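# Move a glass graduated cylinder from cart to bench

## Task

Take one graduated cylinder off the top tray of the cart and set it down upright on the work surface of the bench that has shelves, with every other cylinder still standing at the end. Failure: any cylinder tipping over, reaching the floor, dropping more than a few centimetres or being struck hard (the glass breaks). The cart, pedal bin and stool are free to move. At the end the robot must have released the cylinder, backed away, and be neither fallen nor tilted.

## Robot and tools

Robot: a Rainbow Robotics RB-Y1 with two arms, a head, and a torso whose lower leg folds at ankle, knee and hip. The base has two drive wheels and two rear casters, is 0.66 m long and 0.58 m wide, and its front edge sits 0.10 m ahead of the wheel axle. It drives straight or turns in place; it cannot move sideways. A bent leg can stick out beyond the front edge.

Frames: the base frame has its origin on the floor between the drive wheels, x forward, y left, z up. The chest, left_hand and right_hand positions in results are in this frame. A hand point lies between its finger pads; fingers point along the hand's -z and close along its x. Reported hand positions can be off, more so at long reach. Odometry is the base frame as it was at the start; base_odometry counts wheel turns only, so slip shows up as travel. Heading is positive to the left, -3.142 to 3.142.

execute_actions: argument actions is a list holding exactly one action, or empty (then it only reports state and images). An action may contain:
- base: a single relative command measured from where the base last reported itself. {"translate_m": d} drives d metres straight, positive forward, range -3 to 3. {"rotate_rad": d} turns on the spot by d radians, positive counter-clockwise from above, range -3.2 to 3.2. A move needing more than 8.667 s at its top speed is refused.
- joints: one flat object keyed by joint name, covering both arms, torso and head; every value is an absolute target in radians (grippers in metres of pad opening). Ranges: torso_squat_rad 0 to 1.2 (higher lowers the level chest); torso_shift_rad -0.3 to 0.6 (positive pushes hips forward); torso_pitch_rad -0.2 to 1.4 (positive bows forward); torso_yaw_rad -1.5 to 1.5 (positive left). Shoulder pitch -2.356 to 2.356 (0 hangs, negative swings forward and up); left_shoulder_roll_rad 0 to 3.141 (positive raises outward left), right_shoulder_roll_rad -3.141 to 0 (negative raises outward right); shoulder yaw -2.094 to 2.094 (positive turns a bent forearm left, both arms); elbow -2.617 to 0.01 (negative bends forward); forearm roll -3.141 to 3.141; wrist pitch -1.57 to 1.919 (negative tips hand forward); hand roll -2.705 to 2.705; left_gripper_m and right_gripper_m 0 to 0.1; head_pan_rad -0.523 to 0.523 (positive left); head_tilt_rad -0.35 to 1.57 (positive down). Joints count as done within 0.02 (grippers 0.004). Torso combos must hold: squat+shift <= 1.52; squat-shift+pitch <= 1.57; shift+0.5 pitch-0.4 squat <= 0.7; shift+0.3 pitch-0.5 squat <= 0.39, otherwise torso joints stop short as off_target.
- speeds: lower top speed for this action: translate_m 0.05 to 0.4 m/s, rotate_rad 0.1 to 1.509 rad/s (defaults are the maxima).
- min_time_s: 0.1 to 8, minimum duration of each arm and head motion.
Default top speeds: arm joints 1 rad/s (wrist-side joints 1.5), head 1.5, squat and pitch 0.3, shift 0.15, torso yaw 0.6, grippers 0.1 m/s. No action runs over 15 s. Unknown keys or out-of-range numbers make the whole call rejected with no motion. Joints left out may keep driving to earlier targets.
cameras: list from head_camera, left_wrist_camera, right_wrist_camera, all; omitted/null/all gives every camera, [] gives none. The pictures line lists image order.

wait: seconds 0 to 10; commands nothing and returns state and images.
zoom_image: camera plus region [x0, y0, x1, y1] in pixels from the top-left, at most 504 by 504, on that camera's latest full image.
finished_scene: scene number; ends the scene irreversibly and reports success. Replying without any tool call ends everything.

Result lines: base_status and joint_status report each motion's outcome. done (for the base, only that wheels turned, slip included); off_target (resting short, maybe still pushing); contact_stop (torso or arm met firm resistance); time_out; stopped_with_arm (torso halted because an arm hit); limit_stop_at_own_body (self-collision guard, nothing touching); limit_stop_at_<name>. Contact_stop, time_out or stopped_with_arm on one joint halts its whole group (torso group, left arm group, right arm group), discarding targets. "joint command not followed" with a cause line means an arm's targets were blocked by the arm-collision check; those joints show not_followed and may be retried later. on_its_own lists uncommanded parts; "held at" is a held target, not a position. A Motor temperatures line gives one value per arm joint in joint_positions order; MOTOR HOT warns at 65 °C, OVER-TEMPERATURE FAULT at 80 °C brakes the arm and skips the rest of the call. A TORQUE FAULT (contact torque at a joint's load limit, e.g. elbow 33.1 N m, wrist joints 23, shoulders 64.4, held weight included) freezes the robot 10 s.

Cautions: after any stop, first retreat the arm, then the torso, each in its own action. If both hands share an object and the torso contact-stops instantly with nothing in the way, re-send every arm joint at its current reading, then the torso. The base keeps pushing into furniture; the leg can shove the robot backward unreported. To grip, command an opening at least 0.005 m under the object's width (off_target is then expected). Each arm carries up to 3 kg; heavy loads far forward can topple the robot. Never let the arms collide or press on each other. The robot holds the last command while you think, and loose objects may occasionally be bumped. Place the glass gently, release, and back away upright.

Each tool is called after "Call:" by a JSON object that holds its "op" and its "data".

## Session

Call:
{"op": "execute_actions", "data": {"actions": []}}

Scene clock: 0.00 s.
Motor temperatures (°C, as the motors report them): left_arm=[31 31 29 30 37 31 32] | right_arm=[30 26 32 32 32 34 39]
base_odometry: x=+0.000 y=+0.000 heading=+0.000 (m, m, rad; odometry frame)
base_status: not commanded
joint_positions: torso_squat_rad=+0.350 torso_shift_rad=-0.001 torso_pitch_rad=+0.000 torso_yaw_rad=+0.000 left_shoulder_pitch_rad=+0.045 left_shoulder_roll_rad=+0.051 left_shoulder_yaw_rad=+0.007 left_elbow_rad=-0.217 left_forearm_roll_rad=+0.028 left_wrist_pitch_rad=+0.036 left_hand_roll_rad=-0.020 left_gripper_m=+0.101 right_shoulder_pitch_rad=+0.019 right_shoulder_roll_rad=-0.022 right_shoulder_yaw_rad=-0.019 right_elbow_rad=-0.139 right_forearm_roll_rad=-0.021 right_wrist_pitch_rad=+0.022 right_hand_roll_rad=+0.048 right_gripper_m=+0.100 head_pan_rad=-0.001 head_tilt_rad=+0.401
joint_status: not commanded
chest: x=-0.2285 y=-0.0003 z=+1.2475 quat_wxyz=(+1.000, +0.000, +0.000, +0.000) (m; base frame)
left_hand: x=-0.1637 y=+0.2604 z=+0.5657 quat_wxyz=(+0.997, +0.026, -0.069, +0.013) (m; base frame)
right_hand: x=-0.1797 y=-0.2387 z=+0.5639 quat_wxyz=(+0.999, -0.012, -0.049, +0.002) (m; base frame)
pictures: head_camera, left_wrist_camera, right_wrist_camera
Images, in order (width x height): head_camera 896x504, left_wrist_camera 644x364, right_wrist_camera 644x364.

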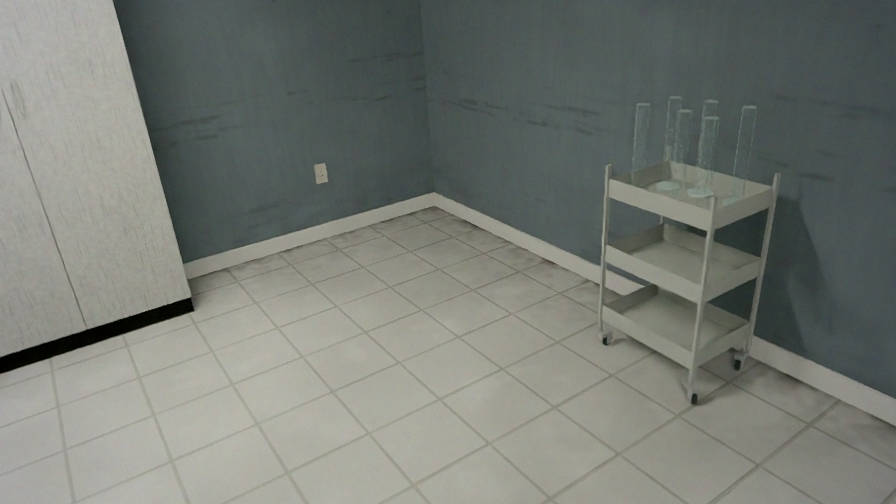

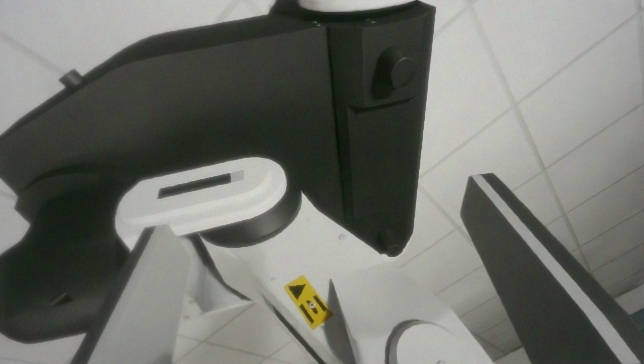

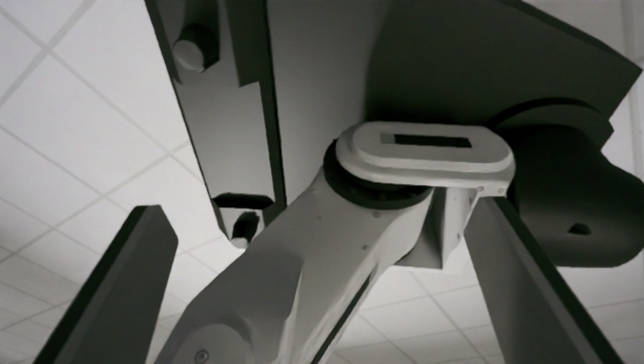

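Call:
{"op": "execute_actions", "data": {"actions": [{"base": {"translate_m": 1.5}, "joints": {"head_pan_rad": -0.5, "head_tilt_rad": 0.5, "right_shoulder_pitch_rad": -0.517, "right_elbow_rad": -1.27, "right_wrist_pitch_rad": 0.216, "right_hand_roll_rad": 1.571, "right_shoulder_roll_rad": -0.02, "right_shoulder_yaw_rad": 0.0, "right_forearm_roll_rad": 0.0, "left_shoulder_roll_rad": 0.45}, "min_time_s": 3}], "cameras": ["head_camera"]}}

Scene clock: 6.80 s.
Motor temperatures (°C, as the motors report them): left_arm=[31 31 29 30 37 31 32] | right_arm=[30 26 32 32 32 34 39]
base_odometry: x=+1.500 y=+0.001 heading=+0.001 (m, m, rad; odometry frame)
base_status: done
joint_positions: torso_squat_rad=+0.350 torso_shift_rad=-0.001 torso_pitch_rad=+0.000 torso_yaw_rad=+0.000 left_shoulder_pitch_rad=+0.045 left_shoulder_roll_rad=+0.450 left_shoulder_yaw_rad=+0.007 left_elbow_rad=-0.217 left_forearm_roll_rad=+0.028 left_wrist_pitch_rad=+0.036 left_hand_roll_rad=-0.020 left_gripper_m=+0.101 right_shoulder_pitch_rad=-0.517 right_shoulder_roll_rad=-0.020 right_shoulder_yaw_rad=+0.000 right_elbow_rad=-1.270 right_forearm_roll_rad=+0.000 right_wrist_pitch_rad=+0.216 right_hand_roll_rad=+1.571 right_gripper_m=+0.100 head_pan_rad=-0.500 head_tilt_rad=+0.500
joint_status: all done
chest: x=-0.2284 y=-0.0003 z=+1.2475 quat_wxyz=(+1.000, +0.000, +0.000, +0.000) (m; base frame)
left_hand: x=-0.1652 y=+0.5516 z=+0.6405 quat_wxyz=(+0.973, +0.222, -0.068, -0.010) (m; base frame)
right_hand: x=+0.4092 y=-0.1305 z=+1.1069 quat_wxyz=(+0.450, -0.467, -0.516, +0.560) (m; base frame)
pictures: head_camera
Images, in order (width x height): head_camera 896x504.

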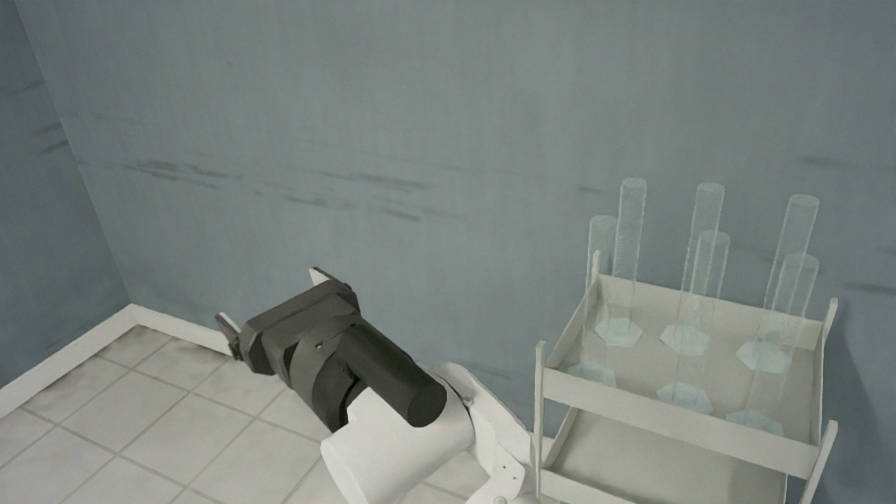

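Call:
{"op": "execute_actions", "data": {"actions": [{"base": {"rotate_rad": -1.04}, "joints": {"torso_squat_rad": 0.95, "torso_yaw_rad": -0.115, "head_pan_rad": -0.15, "head_tilt_rad": 0.5}}], "cameras": ["head_camera", "right_wrist_camera"]}}

Scene clock: 10.53 s.
Motor temperatures (°C, as the motors report them): left_arm=[31 31 29 30 37 31 32] | right_arm=[30 26 32 32 32 34 39]
base_odometry: x=+1.500 y=+0.001 heading=-1.039 (m, m, rad; odometry frame)
base_status: done
joint_positions: torso_squat_rad=+0.950 torso_shift_rad=-0.001 torso_pitch_rad=+0.000 torso_yaw_rad=-0.115 left_shoulder_pitch_rad=+0.045 left_shoulder_roll_rad=+0.450 left_shoulder_yaw_rad=+0.007 left_elbow_rad=-0.217 left_forearm_roll_rad=+0.028 left_wrist_pitch_rad=+0.036 left_hand_roll_rad=-0.020 left_gripper_m=+0.101 right_shoulder_pitch_rad=-0.517 right_shoulder_roll_rad=-0.020 right_shoulder_yaw_rad=+0.000 right_elbow_rad=-1.270 right_forearm_roll_rad=+0.000 right_wrist_pitch_rad=+0.216 right_hand_roll_rad=+1.571 right_gripper_m=+0.100 head_pan_rad=-0.150 head_tilt_rad=+0.500
joint_status: all done
chest: x=-0.2284 y=-0.0002 z=+0.9971 quat_wxyz=(+0.998, +0.000, +0.000, -0.057) (m; base frame)
left_hand: x=-0.1019 y=+0.5409 z=+0.3902 quat_wxyz=(+0.970, +0.218, -0.080, -0.066) (m; base frame)
right_hand: x=+0.3901 y=-0.2028 z=+0.8566 quat_wxyz=(+0.481, -0.496, -0.488, +0.534) (m; base frame)
pictures: head_camera, right_wrist_camera
Images, in order (width x height): head_camera 896x504, right_wrist_camera 644x364.

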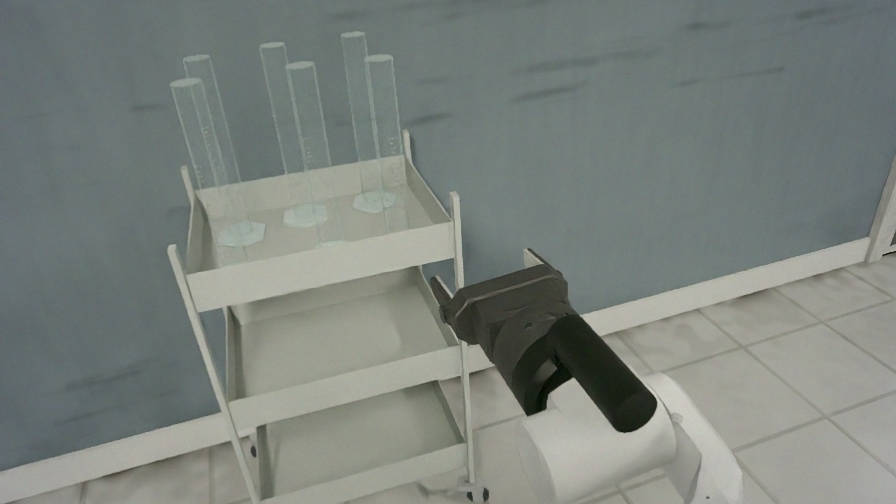

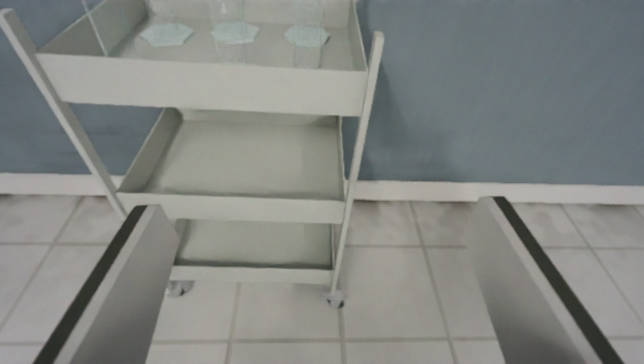

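Call:
{"op": "execute_actions", "data": {"actions": [{"base": {"translate_m": 0.27}, "speeds": {"translate_m": 0.25}, "joints": {"torso_yaw_rad": -0.06}}], "cameras": ["head_camera", "right_wrist_camera"]}}

Scene clock: 13.73 s.
Motor temperatures (°C, as the motors report them): left_arm=[31 31 29 30 37 31 32] | right_arm=[30 26 32 32 32 34 39]
base_odometry: x=+1.637 y=-0.232 heading=-1.039 (m, m, rad; odometry frame)
base_status: done
joint_positions: torso_squat_rad=+0.950 torso_shift_rad=-0.001 torso_pitch_rad=+0.000 torso_yaw_rad=-0.060 left_shoulder_pitch_rad=+0.045 left_shoulder_roll_rad=+0.450 left_shoulder_yaw_rad=+0.007 left_elbow_rad=-0.217 left_forearm_roll_rad=+0.028 left_wrist_pitch_rad=+0.036 left_hand_roll_rad=-0.020 left_gripper_m=+0.101 right_shoulder_pitch_rad=-0.517 right_shoulder_roll_rad=-0.020 right_shoulder_yaw_rad=+0.000 right_elbow_rad=-1.270 right_forearm_roll_rad=+0.000 right_wrist_pitch_rad=+0.216 right_hand_roll_rad=+1.571 right_gripper_m=+0.100 head_pan_rad=-0.150 head_tilt_rad=+0.500
joint_status: all done
chest: x=-0.2283 y=-0.0002 z=+0.9971 quat_wxyz=(+1.000, +0.000, +0.000, -0.030) (m; base frame)
left_hand: x=-0.1319 y=+0.5471 z=+0.3902 quat_wxyz=(+0.972, +0.220, -0.074, -0.039) (m; base frame)
right_hand: x=+0.4003 y=-0.1684 z=+0.8565 quat_wxyz=(+0.466, -0.482, -0.501, +0.547) (m; base frame)
pictures: head_camera, right_wrist_camera
Images, in order (width x height): head_camera 896x504, right_wrist_camera 644x364.

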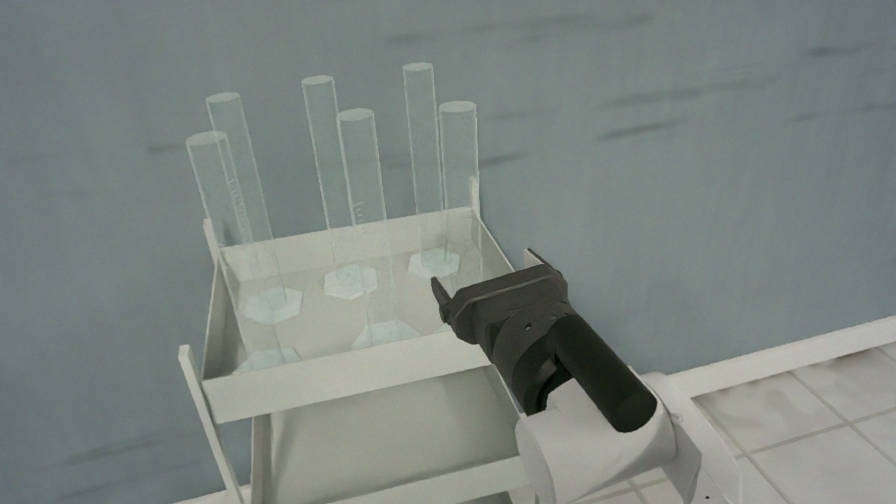

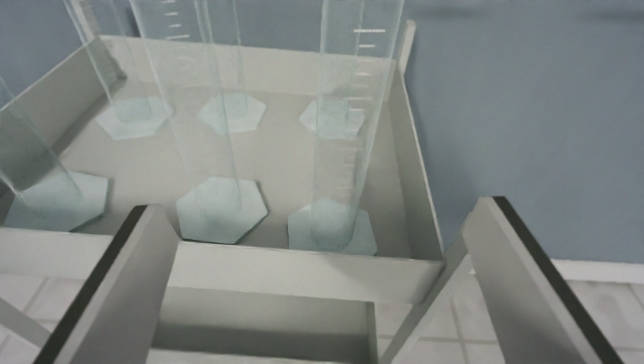

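Call:
{"op": "zoom_image", "data": {"camera": "right_wrist_camera", "region": [200, 0, 520, 300]}}

Region (200, 0, 520, 300) of right_wrist_camera's 644x364 image, scaled by 1.575, with more detail than that image has; it fills the top 472 rows of this view, and the rest is white.

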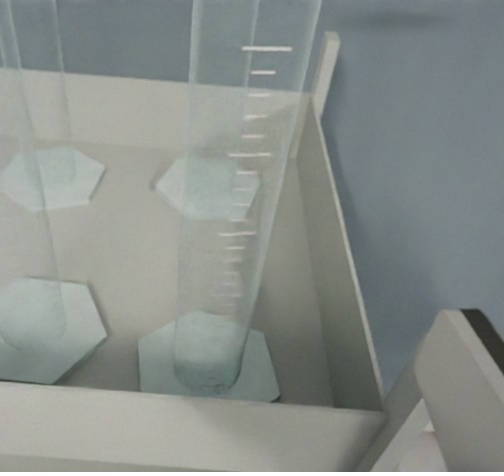

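Call:
{"op": "execute_actions", "data": {"actions": [{"base": {"translate_m": 0.09}, "speeds": {"translate_m": 0.08}, "joints": {"torso_yaw_rad": -0.07}}], "cameras": ["head_camera", "right_wrist_camera"]}}

Scene clock: 16.43 s.
Motor temperatures (°C, as the motors report them): left_arm=[31 31 29 30 37 31 32] | right_arm=[30 26 32 32 32 34 39]
base_odometry: x=+1.682 y=-0.310 heading=-1.040 (m, m, rad; odometry frame)
base_status: done
joint_positions: torso_squat_rad=+0.950 torso_shift_rad=-0.001 torso_pitch_rad=+0.000 torso_yaw_rad=-0.070 left_shoulder_pitch_rad=+0.045 left_shoulder_roll_rad=+0.450 left_shoulder_yaw_rad=+0.007 left_elbow_rad=-0.217 left_forearm_roll_rad=+0.028 left_wrist_pitch_rad=+0.036 left_hand_roll_rad=-0.020 left_gripper_m=+0.101 right_shoulder_pitch_rad=-0.517 right_shoulder_roll_rad=-0.020 right_shoulder_yaw_rad=+0.000 right_elbow_rad=-1.270 right_forearm_roll_rad=+0.000 right_wrist_pitch_rad=+0.216 right_hand_roll_rad=+1.571 right_gripper_m=+0.100 head_pan_rad=-0.150 head_tilt_rad=+0.500
joint_status: all done
chest: x=-0.2283 y=-0.0002 z=+0.9971 quat_wxyz=(+0.999, +0.000, +0.000, -0.035) (m; base frame)
left_hand: x=-0.1265 y=+0.5461 z=+0.3902 quat_wxyz=(+0.972, +0.220, -0.075, -0.044) (m; base frame)
right_hand: x=+0.3986 y=-0.1746 z=+0.8565 quat_wxyz=(+0.469, -0.485, -0.499, +0.544) (m; base frame)
pictures: head_camera, right_wrist_camera
Images, in order (width x height): head_camera 896x504, right_wrist_camera 644x364.

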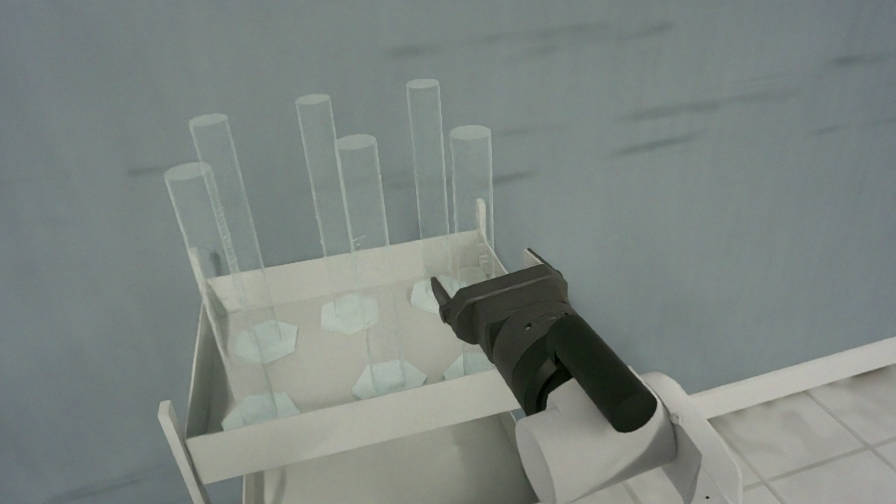

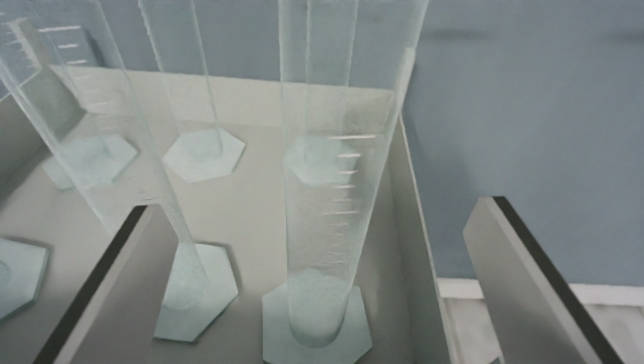

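Call:
{"op": "execute_actions", "data": {"actions": [{"base": {"translate_m": 0.048}, "speeds": {"translate_m": 0.05}}], "cameras": ["right_wrist_camera"]}}

Scene clock: 18.27 s.
Motor temperatures (°C, as the motors report them): left_arm=[31 31 29 30 37 31 32] | right_arm=[30 26 32 32 32 34 39]
base_odometry: x=+1.707 y=-0.351 heading=-1.040 (m, m, rad; odometry frame)
base_status: done
joint_positions: torso_squat_rad=+0.950 torso_shift_rad=-0.001 torso_pitch_rad=+0.000 torso_yaw_rad=-0.070 left_shoulder_pitch_rad=+0.045 left_shoulder_roll_rad=+0.450 left_shoulder_yaw_rad=+0.007 left_elbow_rad=-0.217 left_forearm_roll_rad=+0.028 left_wrist_pitch_rad=+0.036 left_hand_roll_rad=-0.020 left_gripper_m=+0.101 right_shoulder_pitch_rad=-0.517 right_shoulder_roll_rad=-0.020 right_shoulder_yaw_rad=+0.000 right_elbow_rad=-1.270 right_forearm_roll_rad=+0.000 right_wrist_pitch_rad=+0.216 right_hand_roll_rad=+1.571 right_gripper_m=+0.100 head_pan_rad=-0.150 head_tilt_rad=+0.500
joint_status: not commanded
chest: x=-0.2283 y=-0.0002 z=+0.9971 quat_wxyz=(+0.999, +0.000, +0.000, -0.035) (m; base frame)
left_hand: x=-0.1264 y=+0.5461 z=+0.3902 quat_wxyz=(+0.972, +0.220, -0.075, -0.044) (m; base frame)
right_hand: x=+0.3986 y=-0.1746 z=+0.8566 quat_wxyz=(+0.469, -0.485, -0.499, +0.544) (m; base frame)
pictures: right_wrist_camera
Images, in order (width x height): right_wrist_camera 644x364.

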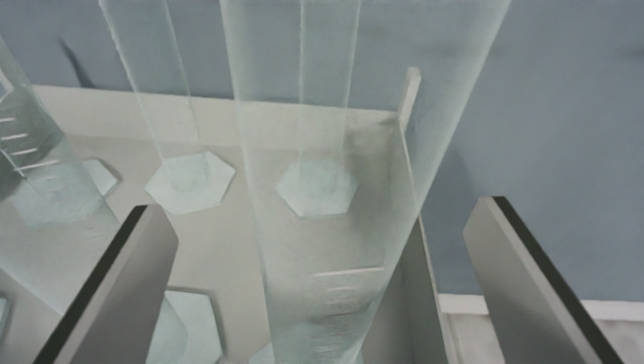

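Call:
{"op": "execute_actions", "data": {"actions": [{"joints": {"right_gripper_m": 0.033}}], "cameras": ["right_wrist_camera"]}}

Scene clock: 19.57 s.
Motor temperatures (°C, as the motors report them): left_arm=[31 31 29 30 37 31 32] | right_arm=[30 26 32 32 32 34 39]
base_odometry: x=+1.707 y=-0.351 heading=-1.040 (m, m, rad; odometry frame)
base_status: not commanded
joint_positions: torso_squat_rad=+0.950 torso_shift_rad=-0.001 torso_pitch_rad=+0.000 torso_yaw_rad=-0.070 left_shoulder_pitch_rad=+0.045 left_shoulder_roll_rad=+0.450 left_shoulder_yaw_rad=+0.007 left_elbow_rad=-0.217 left_forearm_roll_rad=+0.028 left_wrist_pitch_rad=+0.036 left_hand_roll_rad=-0.020 left_gripper_m=+0.101 right_shoulder_pitch_rad=-0.517 right_shoulder_roll_rad=-0.020 right_shoulder_yaw_rad=+0.000 right_elbow_rad=-1.270 right_forearm_roll_rad=+0.000 right_wrist_pitch_rad=+0.216 right_hand_roll_rad=+1.571 right_gripper_m=+0.043 head_pan_rad=-0.150 head_tilt_rad=+0.500
joint_status: right_gripper_m off_target (ended at +0.043, target +0.033)
chest: x=-0.2283 y=-0.0002 z=+0.9971 quat_wxyz=(+0.999, +0.000, +0.000, -0.035) (m; base frame)
left_hand: x=-0.1264 y=+0.5461 z=+0.3902 quat_wxyz=(+0.972, +0.220, -0.075, -0.044) (m; base frame)
right_hand: x=+0.3986 y=-0.1746 z=+0.8566 quat_wxyz=(+0.469, -0.485, -0.499, +0.544) (m; base frame)
pictures: right_wrist_camera
Images, in order (width x height): right_wrist_camera 644x364.

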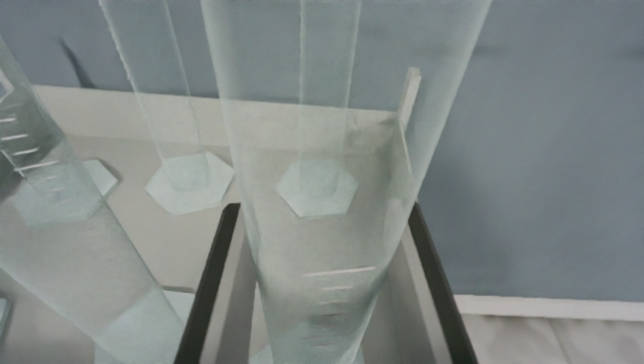

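Grasped (0.043 m). Lift.

Call:
{"op": "execute_actions", "data": {"actions": [{"joints": {"torso_squat_rad": 0.3}}], "cameras": ["head_camera", "right_wrist_camera"]}}

Scene clock: 22.57 s.
Motor temperatures (°C, as the motors report them): left_arm=[31 31 29 30 37 31 32] | right_arm=[30 26 32 32 32 34 39]
base_odometry: x=+1.707 y=-0.351 heading=-1.040 (m, m, rad; odometry frame)
base_status: not commanded
joint_positions: torso_squat_rad=+0.300 torso_shift_rad=-0.001 torso_pitch_rad=+0.000 torso_yaw_rad=-0.070 left_shoulder_pitch_rad=+0.045 left_shoulder_roll_rad=+0.450 left_shoulder_yaw_rad=+0.007 left_elbow_rad=-0.217 left_forearm_roll_rad=+0.028 left_wrist_pitch_rad=+0.036 left_hand_roll_rad=-0.020 left_gripper_m=+0.101 right_shoulder_pitch_rad=-0.517 right_shoulder_roll_rad=-0.020 right_shoulder_yaw_rad=+0.000 right_elbow_rad=-1.270 right_forearm_roll_rad=+0.000 right_wrist_pitch_rad=+0.216 right_hand_roll_rad=+1.571 right_gripper_m=+0.043 head_pan_rad=-0.150 head_tilt_rad=+0.500
joint_status: all done
chest: x=-0.2284 y=-0.0003 z=+1.2587 quat_wxyz=(+0.999, +0.000, +0.000, -0.035) (m; base frame)
left_hand: x=-0.1266 y=+0.5460 z=+0.6517 quat_wxyz=(+0.972, +0.220, -0.075, -0.044) (m; base frame)
right_hand: x=+0.3985 y=-0.1748 z=+1.1179 quat_wxyz=(+0.469, -0.485, -0.499, +0.544) (m; base frame)
pictures: head_camera, right_wrist_camera
Images, in order (width x height): head_camera 896x504, right_wrist_camera 644x364.

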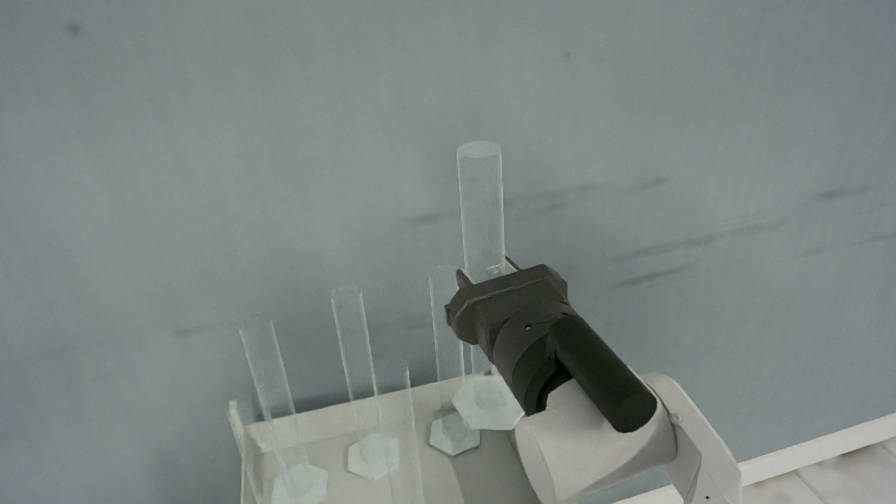

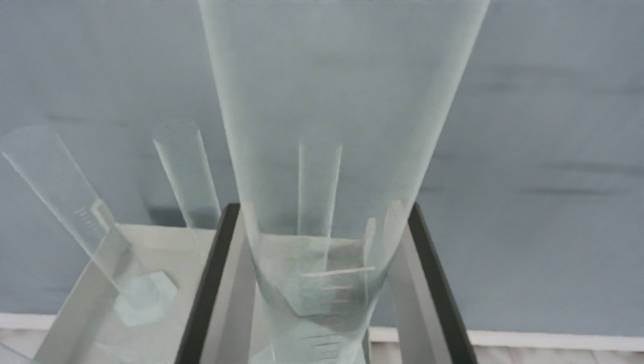

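Call:
{"op": "execute_actions", "data": {"actions": [{"base": {"translate_m": -0.55}, "speeds": {"translate_m": 0.3}}], "cameras": []}}

Call:
{"op": "execute_actions", "data": {"actions": [{"base": {"rotate_rad": -1.6}, "speeds": {"rotate_rad": 0.7}, "joints": {"head_pan_rad": -0.15, "head_tilt_rad": 0.3}}], "cameras": ["head_camera"]}}

Scene clock: 26.13 s.
Motor temperatures (°C, as the motors report them): left_arm=[31 31 29 30 37 31 32] | right_arm=[30 26 32 32 32 34 39]
base_odometry: x=+1.428 y=+0.123 heading=-1.041 (m, m, rad; odometry frame)
base_status: done
joint_positions: torso_squat_rad=+0.300 torso_shift_rad=-0.001 torso_pitch_rad=+0.000 torso_yaw_rad=-0.070 left_shoulder_pitch_rad=+0.045 left_shoulder_roll_rad=+0.450 left_shoulder_yaw_rad=+0.007 left_elbow_rad=-0.217 left_forearm_roll_rad=+0.028 left_wrist_pitch_rad=+0.036 left_hand_roll_rad=-0.020 left_gripper_m=+0.101 right_shoulder_pitch_rad=-0.517 right_shoulder_roll_rad=-0.020 right_shoulder_yaw_rad=+0.000 right_elbow_rad=-1.270 right_forearm_roll_rad=+0.000 right_wrist_pitch_rad=+0.216 right_hand_roll_rad=+1.571 right_gripper_m=+0.043 head_pan_rad=-0.150 head_tilt_rad=+0.500
joint_status: not commanded
chest: x=-0.2285 y=-0.0003 z=+1.2587 quat_wxyz=(+0.999, +0.000, +0.000, -0.035) (m; base frame)
left_hand: x=-0.1266 y=+0.5460 z=+0.6517 quat_wxyz=(+0.972, +0.220, -0.075, -0.044) (m; base frame)
right_hand: x=+0.3984 y=-0.1748 z=+1.1179 quat_wxyz=(+0.469, -0.485, -0.499, +0.544) (m; base frame)
pictures: none
No camera images: the call's "cameras" was empty. Leave "cameras" out to get every camera's image.

Scene clock: 30.13 s.
Motor temperatures (°C, as the motors report them): left_arm=[31 31 29 30 37 31 32] | right_arm=[30 26 32 32 32 34 39]
base_odometry: x=+1.428 y=+0.123 heading=-2.641 (m, m, rad; odometry frame)
base_status: done
joint_positions: torso_squat_rad=+0.300 torso_shift_rad=-0.001 torso_pitch_rad=+0.000 torso_yaw_rad=-0.070 left_shoulder_pitch_rad=+0.045 left_shoulder_roll_rad=+0.450 left_shoulder_yaw_rad=+0.007 left_elbow_rad=-0.217 left_forearm_roll_rad=+0.028 left_wrist_pitch_rad=+0.036 left_hand_roll_rad=-0.020 left_gripper_m=+0.101 right_shoulder_pitch_rad=-0.517 right_shoulder_roll_rad=-0.020 right_shoulder_yaw_rad=+0.000 right_elbow_rad=-1.270 right_forearm_roll_rad=+0.000 right_wrist_pitch_rad=+0.216 right_hand_roll_rad=+1.571 right_gripper_m=+0.043 head_pan_rad=-0.150 head_tilt_rad=+0.300
joint_status: all done
chest: x=-0.2285 y=-0.0003 z=+1.2587 quat_wxyz=(+0.999, +0.000, +0.000, -0.035) (m; base frame)
left_hand: x=-0.1266 y=+0.5460 z=+0.6517 quat_wxyz=(+0.972, +0.220, -0.075, -0.044) (m; base frame)
right_hand: x=+0.3984 y=-0.1748 z=+1.1179 quat_wxyz=(+0.469, -0.485, -0.499, +0.544) (m; base frame)
pictures: head_camera
Images, in order (width x height): head_camera 896x504.

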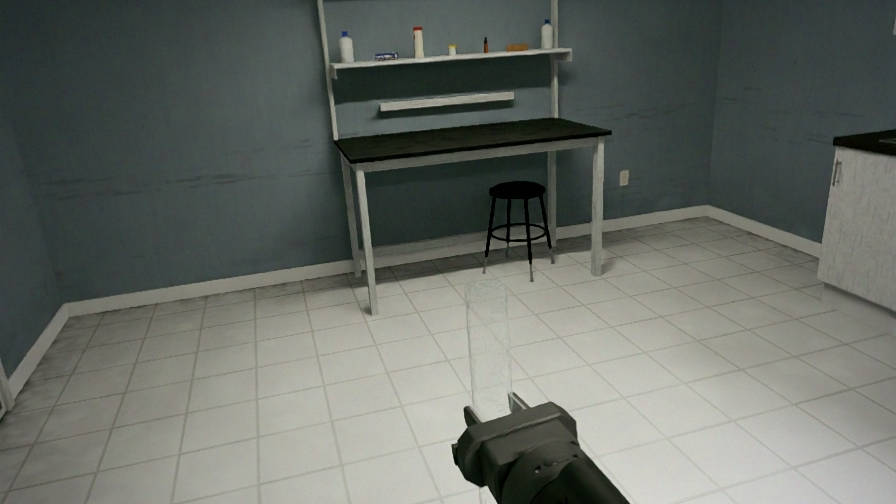

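Call:
{"op": "execute_actions", "data": {"actions": [{"base": {"rotate_rad": -0.28}, "speeds": {"rotate_rad": 0.6}, "joints": {"torso_squat_rad": 0.0, "right_elbow_rad": -1.77, "right_wrist_pitch_rad": 0.716}, "min_time_s": 2.0}], "cameras": []}}

Call:
{"op": "execute_actions", "data": {"actions": [{"base": {"translate_m": 2.2}}], "cameras": []}}

Call:
{"op": "execute_actions", "data": {"actions": [{"base": {"rotate_rad": 0.33}, "speeds": {"rotate_rad": 0.6}, "joints": {"head_pan_rad": 0.0, "head_tilt_rad": 0.4}}], "cameras": ["head_camera", "right_wrist_camera"]}}

Scene clock: 34.47 s.
Motor temperatures (°C, as the motors report them): left_arm=[31 31 29 30 37 31 32] | right_arm=[30 26 32 32 32 34 39]
base_odometry: x=+1.429 y=+0.123 heading=-2.920 (m, m, rad; odometry frame)
base_status: done
joint_positions: torso_squat_rad=+0.000 torso_shift_rad=-0.001 torso_pitch_rad=+0.000 torso_yaw_rad=-0.070 left_shoulder_pitch_rad=+0.045 left_shoulder_roll_rad=+0.450 left_shoulder_yaw_rad=+0.007 left_elbow_rad=-0.217 left_forearm_roll_rad=+0.028 left_wrist_pitch_rad=+0.036 left_hand_roll_rad=-0.020 left_gripper_m=+0.101 right_shoulder_pitch_rad=-0.517 right_shoulder_roll_rad=-0.020 right_shoulder_yaw_rad=+0.000 right_elbow_rad=-1.770 right_forearm_roll_rad=+0.000 right_wrist_pitch_rad=+0.716 right_hand_roll_rad=+1.571 right_gripper_m=+0.043 head_pan_rad=-0.150 head_tilt_rad=+0.300
joint_status: all done
chest: x=-0.2284 y=-0.0003 z=+1.2899 quat_wxyz=(+0.999, +0.000, +0.000, -0.035) (m; base frame)
left_hand: x=-0.1267 y=+0.5460 z=+0.6830 quat_wxyz=(+0.972, +0.220, -0.075, -0.044) (m; base frame)
right_hand: x=+0.3587 y=-0.1711 z=+1.2702 quat_wxyz=(+0.469, -0.485, -0.499, +0.544) (m; base frame)
pictures: none
No camera images: the call's "cameras" was empty. Leave "cameras" out to get every camera's image.

Scene clock: 41.53 s.
Motor temperatures (°C, as the motors report them): left_arm=[31 31 29 30 37 31 32] | right_arm=[30 26 32 32 32 34 39]
base_odometry: x=-0.718 y=-0.359 heading=-2.921 (m, m, rad; odometry frame)
base_status: done
joint_positions: torso_squat_rad=+0.000 torso_shift_rad=-0.001 torso_pitch_rad=+0.000 torso_yaw_rad=-0.070 left_shoulder_pitch_rad=+0.045 left_shoulder_roll_rad=+0.450 left_shoulder_yaw_rad=+0.007 left_elbow_rad=-0.217 left_forearm_roll_rad=+0.028 left_wrist_pitch_rad=+0.036 left_hand_roll_rad=-0.020 left_gripper_m=+0.101 right_shoulder_pitch_rad=-0.517 right_shoulder_roll_rad=-0.020 right_shoulder_yaw_rad=+0.000 right_elbow_rad=-1.770 right_forearm_roll_rad=+0.000 right_wrist_pitch_rad=+0.716 right_hand_roll_rad=+1.571 right_gripper_m=+0.043 head_pan_rad=-0.150 head_tilt_rad=+0.300
joint_status: not commanded
chest: x=-0.2284 y=-0.0003 z=+1.2899 quat_wxyz=(+0.999, +0.000, +0.000, -0.035) (m; base frame)
left_hand: x=-0.1266 y=+0.5460 z=+0.6830 quat_wxyz=(+0.972, +0.220, -0.075, -0.044) (m; base frame)
right_hand: x=+0.3587 y=-0.1711 z=+1.2702 quat_wxyz=(+0.469, -0.485, -0.499, +0.544) (m; base frame)
pictures: none
No camera images: the call's "cameras" was empty. Leave "cameras" out to get every camera's image.

Scene clock: 43.53 s.
Motor temperatures (°C, as the motors report them): left_arm=[31 31 29 30 37 31 32] | right_arm=[30 26 32 32 32 34 39]
base_odometry: x=-0.718 y=-0.359 heading=-2.591 (m, m, rad; odometry frame)
base_status: done
joint_positions: torso_squat_rad=+0.000 torso_shift_rad=-0.001 torso_pitch_rad=+0.000 torso_yaw_rad=-0.070 left_shoulder_pitch_rad=+0.045 left_shoulder_roll_rad=+0.450 left_shoulder_yaw_rad=+0.007 left_elbow_rad=-0.217 left_forearm_roll_rad=+0.028 left_wrist_pitch_rad=+0.036 left_hand_roll_rad=-0.020 left_gripper_m=+0.101 right_shoulder_pitch_rad=-0.517 right_shoulder_roll_rad=-0.020 right_shoulder_yaw_rad=+0.000 right_elbow_rad=-1.770 right_forearm_roll_rad=+0.000 right_wrist_pitch_rad=+0.716 right_hand_roll_rad=+1.571 right_gripper_m=+0.043 head_pan_rad=+0.000 head_tilt_rad=+0.400
joint_status: all done
chest: x=-0.2284 y=-0.0004 z=+1.2899 quat_wxyz=(+0.999, +0.000, +0.000, -0.035) (m; base frame)
left_hand: x=-0.1266 y=+0.5459 z=+0.6830 quat_wxyz=(+0.972, +0.220, -0.075, -0.044) (m; base frame)
right_hand: x=+0.3587 y=-0.1712 z=+1.2702 quat_wxyz=(+0.469, -0.485, -0.499, +0.544) (m; base frame)
pictures: head_camera, right_wrist_camera
Images, in order (width x height): head_camera 896x504, right_wrist_camera 644x364.

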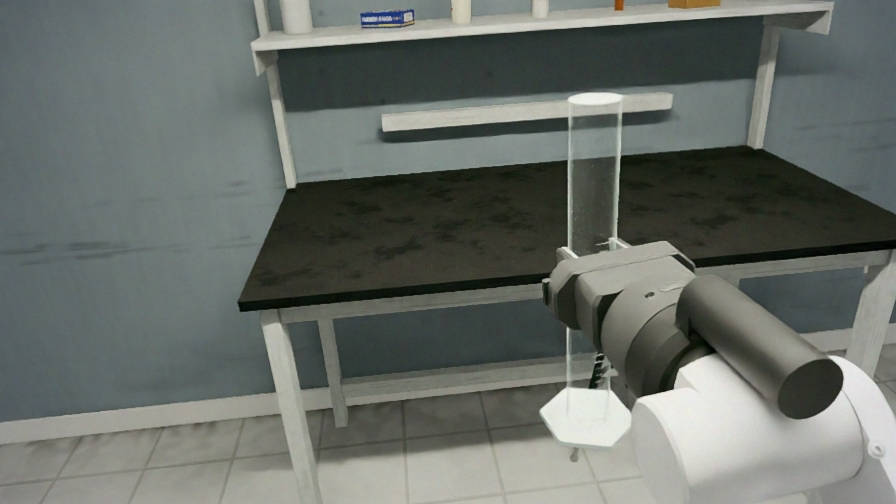

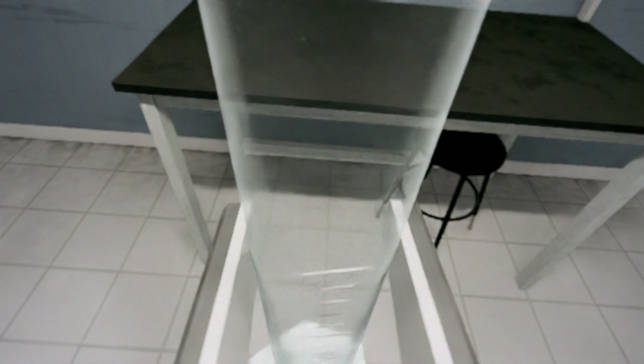

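Call:
{"op": "execute_actions", "data": {"actions": []}}

Scene clock: 44.37 s.
Motor temperatures (°C, as the motors report them): left_arm=[31 31 29 30 37 31 32] | right_arm=[30 26 32 32 32 34 39]
base_odometry: x=-0.718 y=-0.359 heading=-2.591 (m, m, rad; odometry frame)
base_status: done
joint_positions: torso_squat_rad=+0.000 torso_shift_rad=-0.001 torso_pitch_rad=+0.000 torso_yaw_rad=-0.070 left_shoulder_pitch_rad=+0.045 left_shoulder_roll_rad=+0.450 left_shoulder_yaw_rad=+0.007 left_elbow_rad=-0.217 left_forearm_roll_rad=+0.028 left_wrist_pitch_rad=+0.036 left_hand_roll_rad=-0.020 left_gripper_m=+0.101 right_shoulder_pitch_rad=-0.517 right_shoulder_roll_rad=-0.020 right_shoulder_yaw_rad=+0.000 right_elbow_rad=-1.770 right_forearm_roll_rad=+0.000 right_wrist_pitch_rad=+0.716 right_hand_roll_rad=+1.571 right_gripper_m=+0.043 head_pan_rad=+0.000 head_tilt_rad=+0.400
joint_status: all done
chest: x=-0.2284 y=-0.0004 z=+1.2899 quat_wxyz=(+0.999, +0.000, +0.000, -0.035) (m; base frame)
left_hand: x=-0.1266 y=+0.5459 z=+0.6830 quat_wxyz=(+0.972, +0.220, -0.075, -0.044) (m; base frame)
right_hand: x=+0.3587 y=-0.1712 z=+1.2702 quat_wxyz=(+0.469, -0.485, -0.499, +0.544) (m; base frame)
pictures: head_camera, left_wrist_camera, right_wrist_camera
Images, in order (width x height): head_camera 896x504, left_wrist_camera 644x364, right_wrist_camera 644x364.

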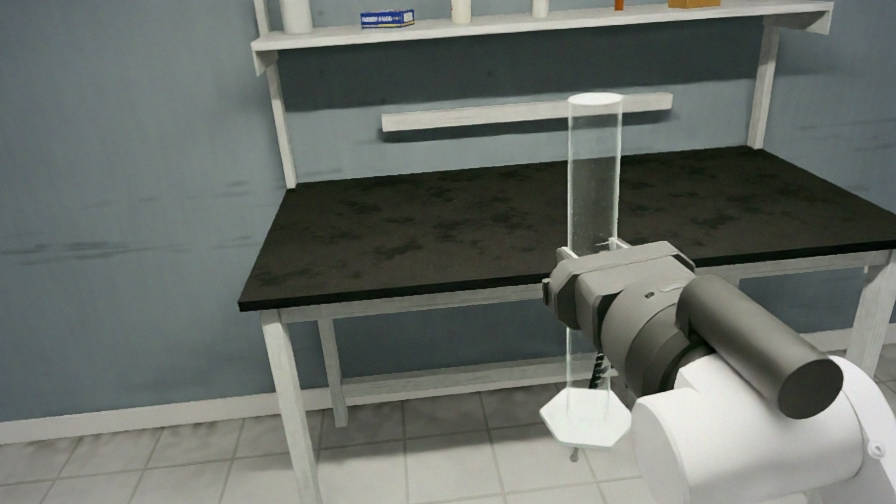

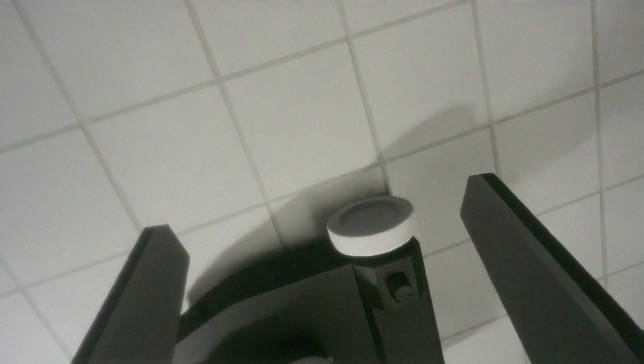

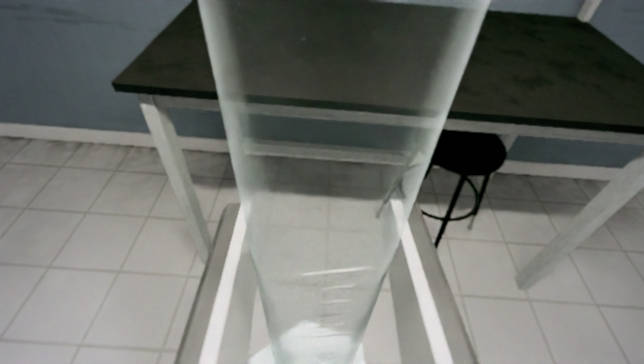

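Call:
{"op": "execute_actions", "data": {"actions": [{"base": {"translate_m": 0.45}, "speeds": {"translate_m": 0.25}, "joints": {"head_tilt_rad": 0.55}}], "cameras": ["head_camera", "right_wrist_camera"]}}

Scene clock: 48.00 s.
Motor temperatures (°C, as the motors report them): left_arm=[31 31 29 30 37 31 32] | right_arm=[30 26 32 32 32 34 39]
base_odometry: x=-1.101 y=-0.595 heading=-2.591 (m, m, rad; odometry frame)
base_status: done
joint_positions: torso_squat_rad=+0.000 torso_shift_rad=+0.000 torso_pitch_rad=+0.000 torso_yaw_rad=-0.070 left_shoulder_pitch_rad=+0.045 left_shoulder_roll_rad=+0.450 left_shoulder_yaw_rad=+0.007 left_elbow_rad=-0.217 left_forearm_roll_rad=+0.028 left_wrist_pitch_rad=+0.036 left_hand_roll_rad=-0.020 left_gripper_m=+0.101 right_shoulder_pitch_rad=-0.517 right_shoulder_roll_rad=-0.020 right_shoulder_yaw_rad=+0.000 right_elbow_rad=-1.770 right_forearm_roll_rad=+0.000 right_wrist_pitch_rad=+0.716 right_hand_roll_rad=+1.571 right_gripper_m=+0.043 head_pan_rad=+0.000 head_tilt_rad=+0.550
joint_status: all done
chest: x=-0.2284 y=-0.0004 z=+1.2899 quat_wxyz=(+0.999, +0.000, +0.000, -0.035) (m; base frame)
left_hand: x=-0.1265 y=+0.5459 z=+0.6830 quat_wxyz=(+0.972, +0.220, -0.075, -0.044) (m; base frame)
right_hand: x=+0.3588 y=-0.1712 z=+1.2702 quat_wxyz=(+0.469, -0.485, -0.499, +0.544) (m; base frame)
pictures: head_camera, right_wrist_camera
Images, in order (width x height): head_camera 896x504, right_wrist_camera 644x364.

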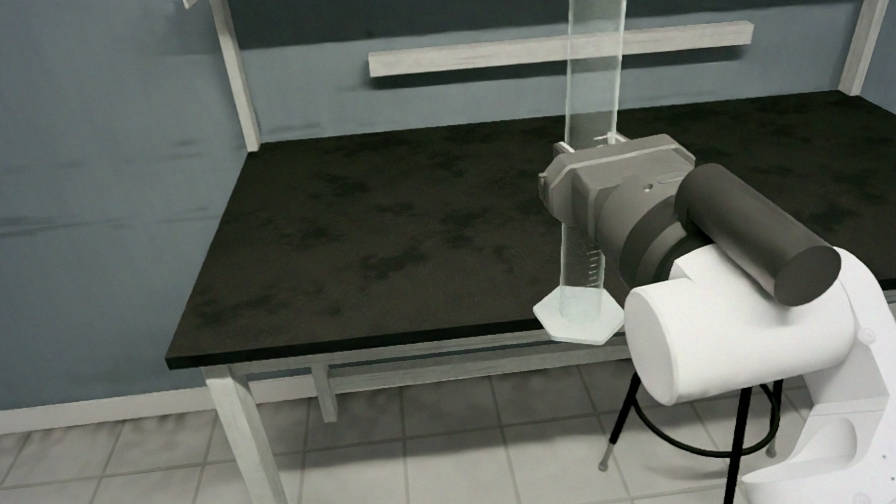

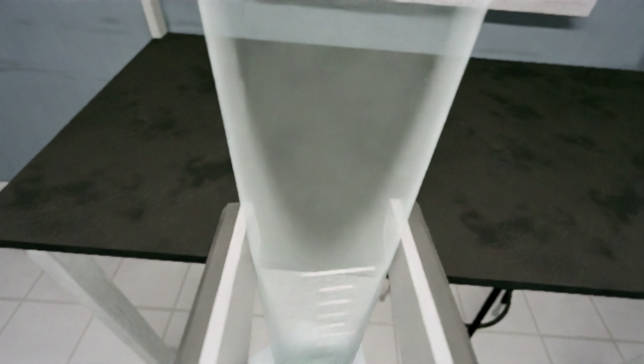

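Call:
{"op": "execute_actions", "data": {"actions": [{"base": {"translate_m": 0.33}, "speeds": {"translate_m": 0.2}, "joints": {"head_tilt_rad": 0.75}}], "cameras": ["head_camera", "right_wrist_camera"]}}

Scene clock: 50.97 s.
Motor temperatures (°C, as the motors report them): left_arm=[31 31 29 30 37 31 32] | right_arm=[30 26 32 32 32 34 39]
base_odometry: x=-1.382 y=-0.767 heading=-2.590 (m, m, rad; odometry frame)
base_status: done
joint_positions: torso_squat_rad=+0.000 torso_shift_rad=-0.001 torso_pitch_rad=+0.000 torso_yaw_rad=-0.070 left_shoulder_pitch_rad=+0.045 left_shoulder_roll_rad=+0.450 left_shoulder_yaw_rad=+0.007 left_elbow_rad=-0.217 left_forearm_roll_rad=+0.028 left_wrist_pitch_rad=+0.036 left_hand_roll_rad=-0.020 left_gripper_m=+0.101 right_shoulder_pitch_rad=-0.517 right_shoulder_roll_rad=-0.020 right_shoulder_yaw_rad=+0.000 right_elbow_rad=-1.770 right_forearm_roll_rad=+0.000 right_wrist_pitch_rad=+0.716 right_hand_roll_rad=+1.571 right_gripper_m=+0.043 head_pan_rad=+0.000 head_tilt_rad=+0.750
joint_status: all done
chest: x=-0.2284 y=-0.0004 z=+1.2899 quat_wxyz=(+0.999, +0.000, +0.000, -0.035) (m; base frame)
left_hand: x=-0.1266 y=+0.5459 z=+0.6830 quat_wxyz=(+0.972, +0.220, -0.075, -0.044) (m; base frame)
right_hand: x=+0.3587 y=-0.1712 z=+1.2702 quat_wxyz=(+0.469, -0.485, -0.499, +0.544) (m; base frame)
pictures: head_camera, right_wrist_camera
Images, in order (width x height): head_camera 896x504, right_wrist_camera 644x364.

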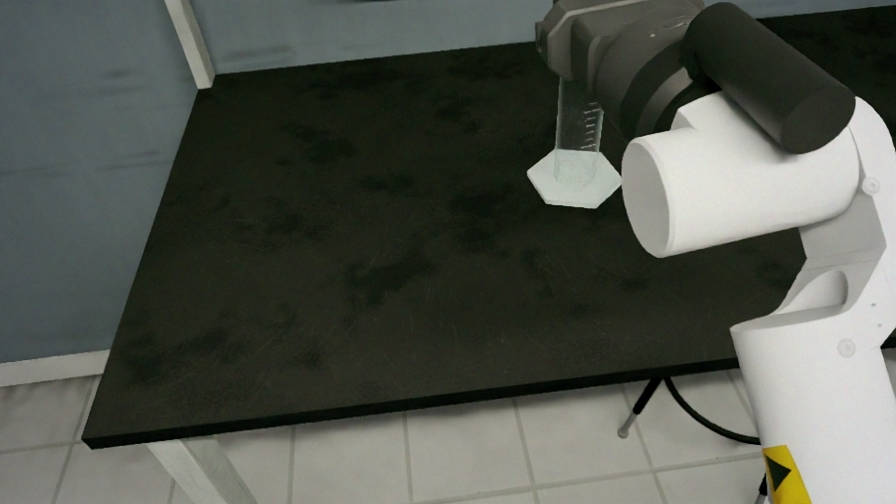

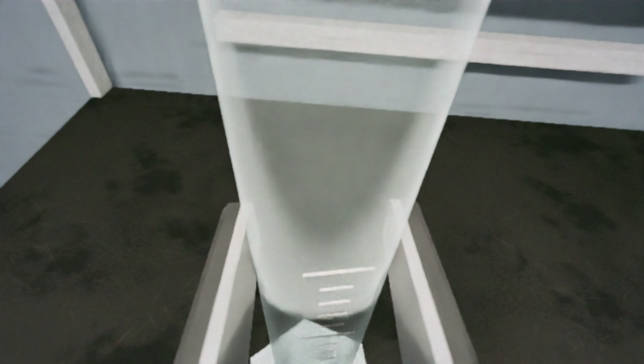

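Call:
{"op": "execute_actions", "data": {"actions": [{"base": {"translate_m": 0.06}, "speeds": {"translate_m": 0.1}, "joints": {"torso_squat_rad": 0.55}}], "cameras": ["head_camera", "right_wrist_camera"]}}

Scene clock: 54.13 s.
Motor temperatures (°C, as the motors report them): left_arm=[31 31 29 30 37 31 32] | right_arm=[30 26 32 32 32 34 39]
base_odometry: x=-1.433 y=-0.799 heading=-2.590 (m, m, rad; odometry frame)
base_status: done
joint_positions: torso_squat_rad=+0.550 torso_shift_rad=-0.001 torso_pitch_rad=+0.000 torso_yaw_rad=-0.070 left_shoulder_pitch_rad=+0.045 left_shoulder_roll_rad=+0.450 left_shoulder_yaw_rad=+0.007 left_elbow_rad=-0.217 left_forearm_roll_rad=+0.028 left_wrist_pitch_rad=+0.036 left_hand_roll_rad=-0.020 left_gripper_m=+0.101 right_shoulder_pitch_rad=-0.517 right_shoulder_roll_rad=-0.020 right_shoulder_yaw_rad=+0.000 right_elbow_rad=-1.770 right_forearm_roll_rad=+0.000 right_wrist_pitch_rad=+0.716 right_hand_roll_rad=+1.571 right_gripper_m=+0.043 head_pan_rad=+0.000 head_tilt_rad=+0.750
joint_status: all done
chest: x=-0.2284 y=-0.0003 z=+1.1867 quat_wxyz=(+0.999, +0.000, +0.000, -0.035) (m; base frame)
left_hand: x=-0.1265 y=+0.5460 z=+0.5798 quat_wxyz=(+0.972, +0.220, -0.075, -0.044) (m; base frame)
right_hand: x=+0.3587 y=-0.1711 z=+1.1671 quat_wxyz=(+0.469, -0.485, -0.499, +0.544) (m; base frame)
pictures: head_camera, right_wrist_camera
Images, in order (width x height): head_camera 896x504, right_wrist_camera 644x364.

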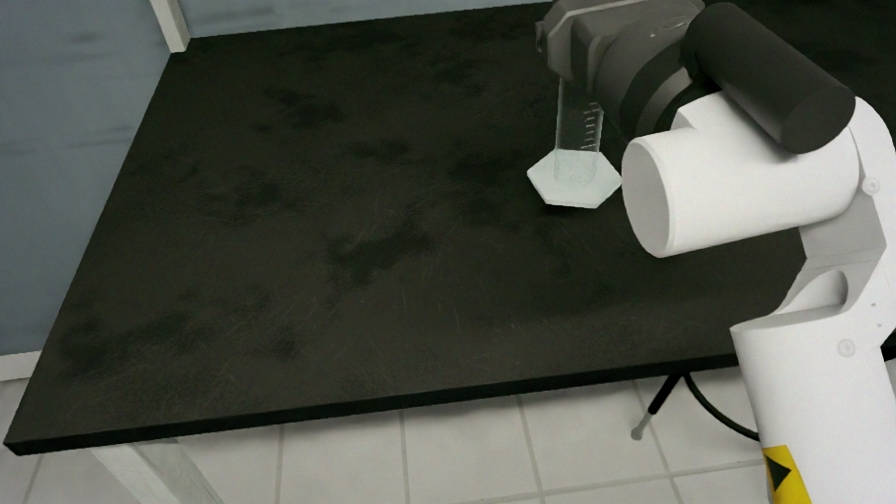

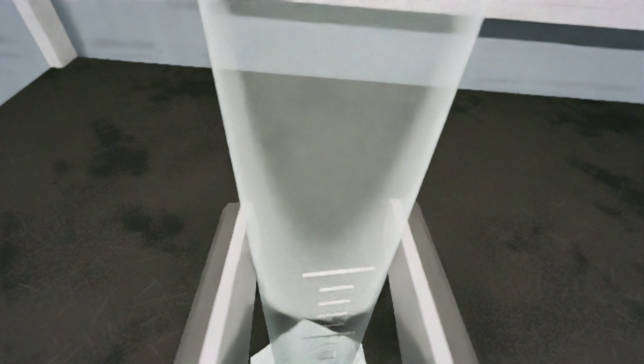

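Call:
{"op": "execute_actions", "data": {"actions": [{"joints": {"torso_squat_rad": 0.62}}], "cameras": ["head_camera", "right_wrist_camera"]}}

Scene clock: 55.40 s.
Motor temperatures (°C, as the motors report them): left_arm=[31 31 29 30 37 31 32] | right_arm=[30 26 32 32 32 34 39]
base_odometry: x=-1.433 y=-0.799 heading=-2.590 (m, m, rad; odometry frame)
base_status: not commanded
joint_positions: torso_squat_rad=+0.620 torso_shift_rad=-0.001 torso_pitch_rad=+0.000 torso_yaw_rad=-0.070 left_shoulder_pitch_rad=+0.045 left_shoulder_roll_rad=+0.450 left_shoulder_yaw_rad=+0.007 left_elbow_rad=-0.217 left_forearm_roll_rad=+0.028 left_wrist_pitch_rad=+0.036 left_hand_roll_rad=-0.020 left_gripper_m=+0.101 right_shoulder_pitch_rad=-0.517 right_shoulder_roll_rad=-0.020 right_shoulder_yaw_rad=+0.000 right_elbow_rad=-1.770 right_forearm_roll_rad=+0.000 right_wrist_pitch_rad=+0.716 right_hand_roll_rad=+1.571 right_gripper_m=+0.043 head_pan_rad=+0.000 head_tilt_rad=+0.750
joint_status: all done
chest: x=-0.2284 y=-0.0003 z=+1.1596 quat_wxyz=(+0.999, +0.000, +0.000, -0.035) (m; base frame)
left_hand: x=-0.1265 y=+0.5460 z=+0.5527 quat_wxyz=(+0.972, +0.220, -0.075, -0.044) (m; base frame)
right_hand: x=+0.3587 y=-0.1711 z=+1.1400 quat_wxyz=(+0.469, -0.485, -0.499, +0.544) (m; base frame)
pictures: head_camera, right_wrist_camera
Images, in order (width x height): head_camera 896x504, right_wrist_camera 644x364.

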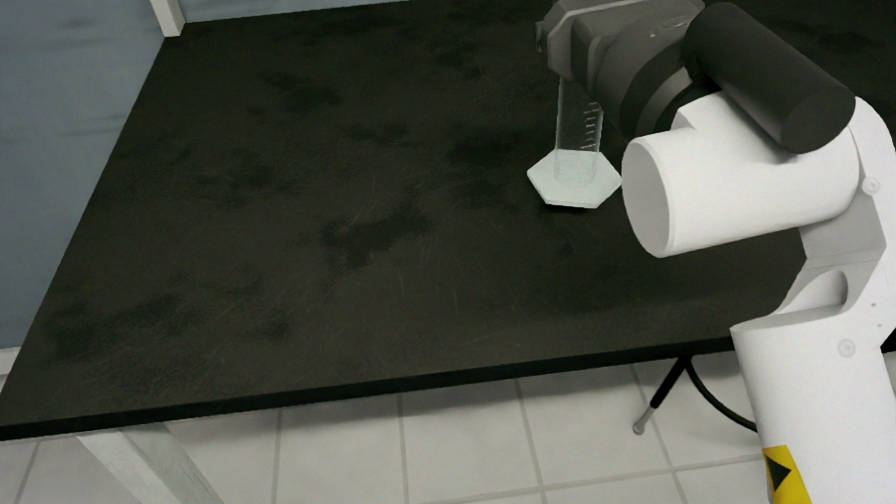

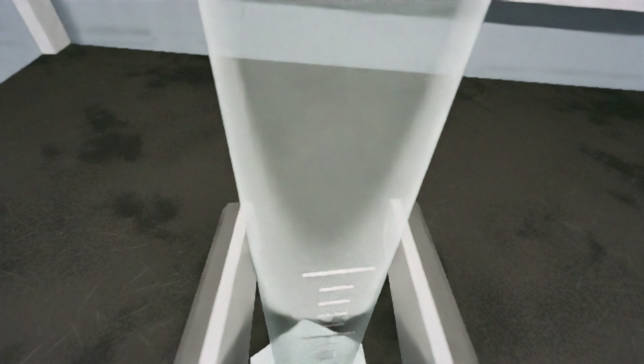

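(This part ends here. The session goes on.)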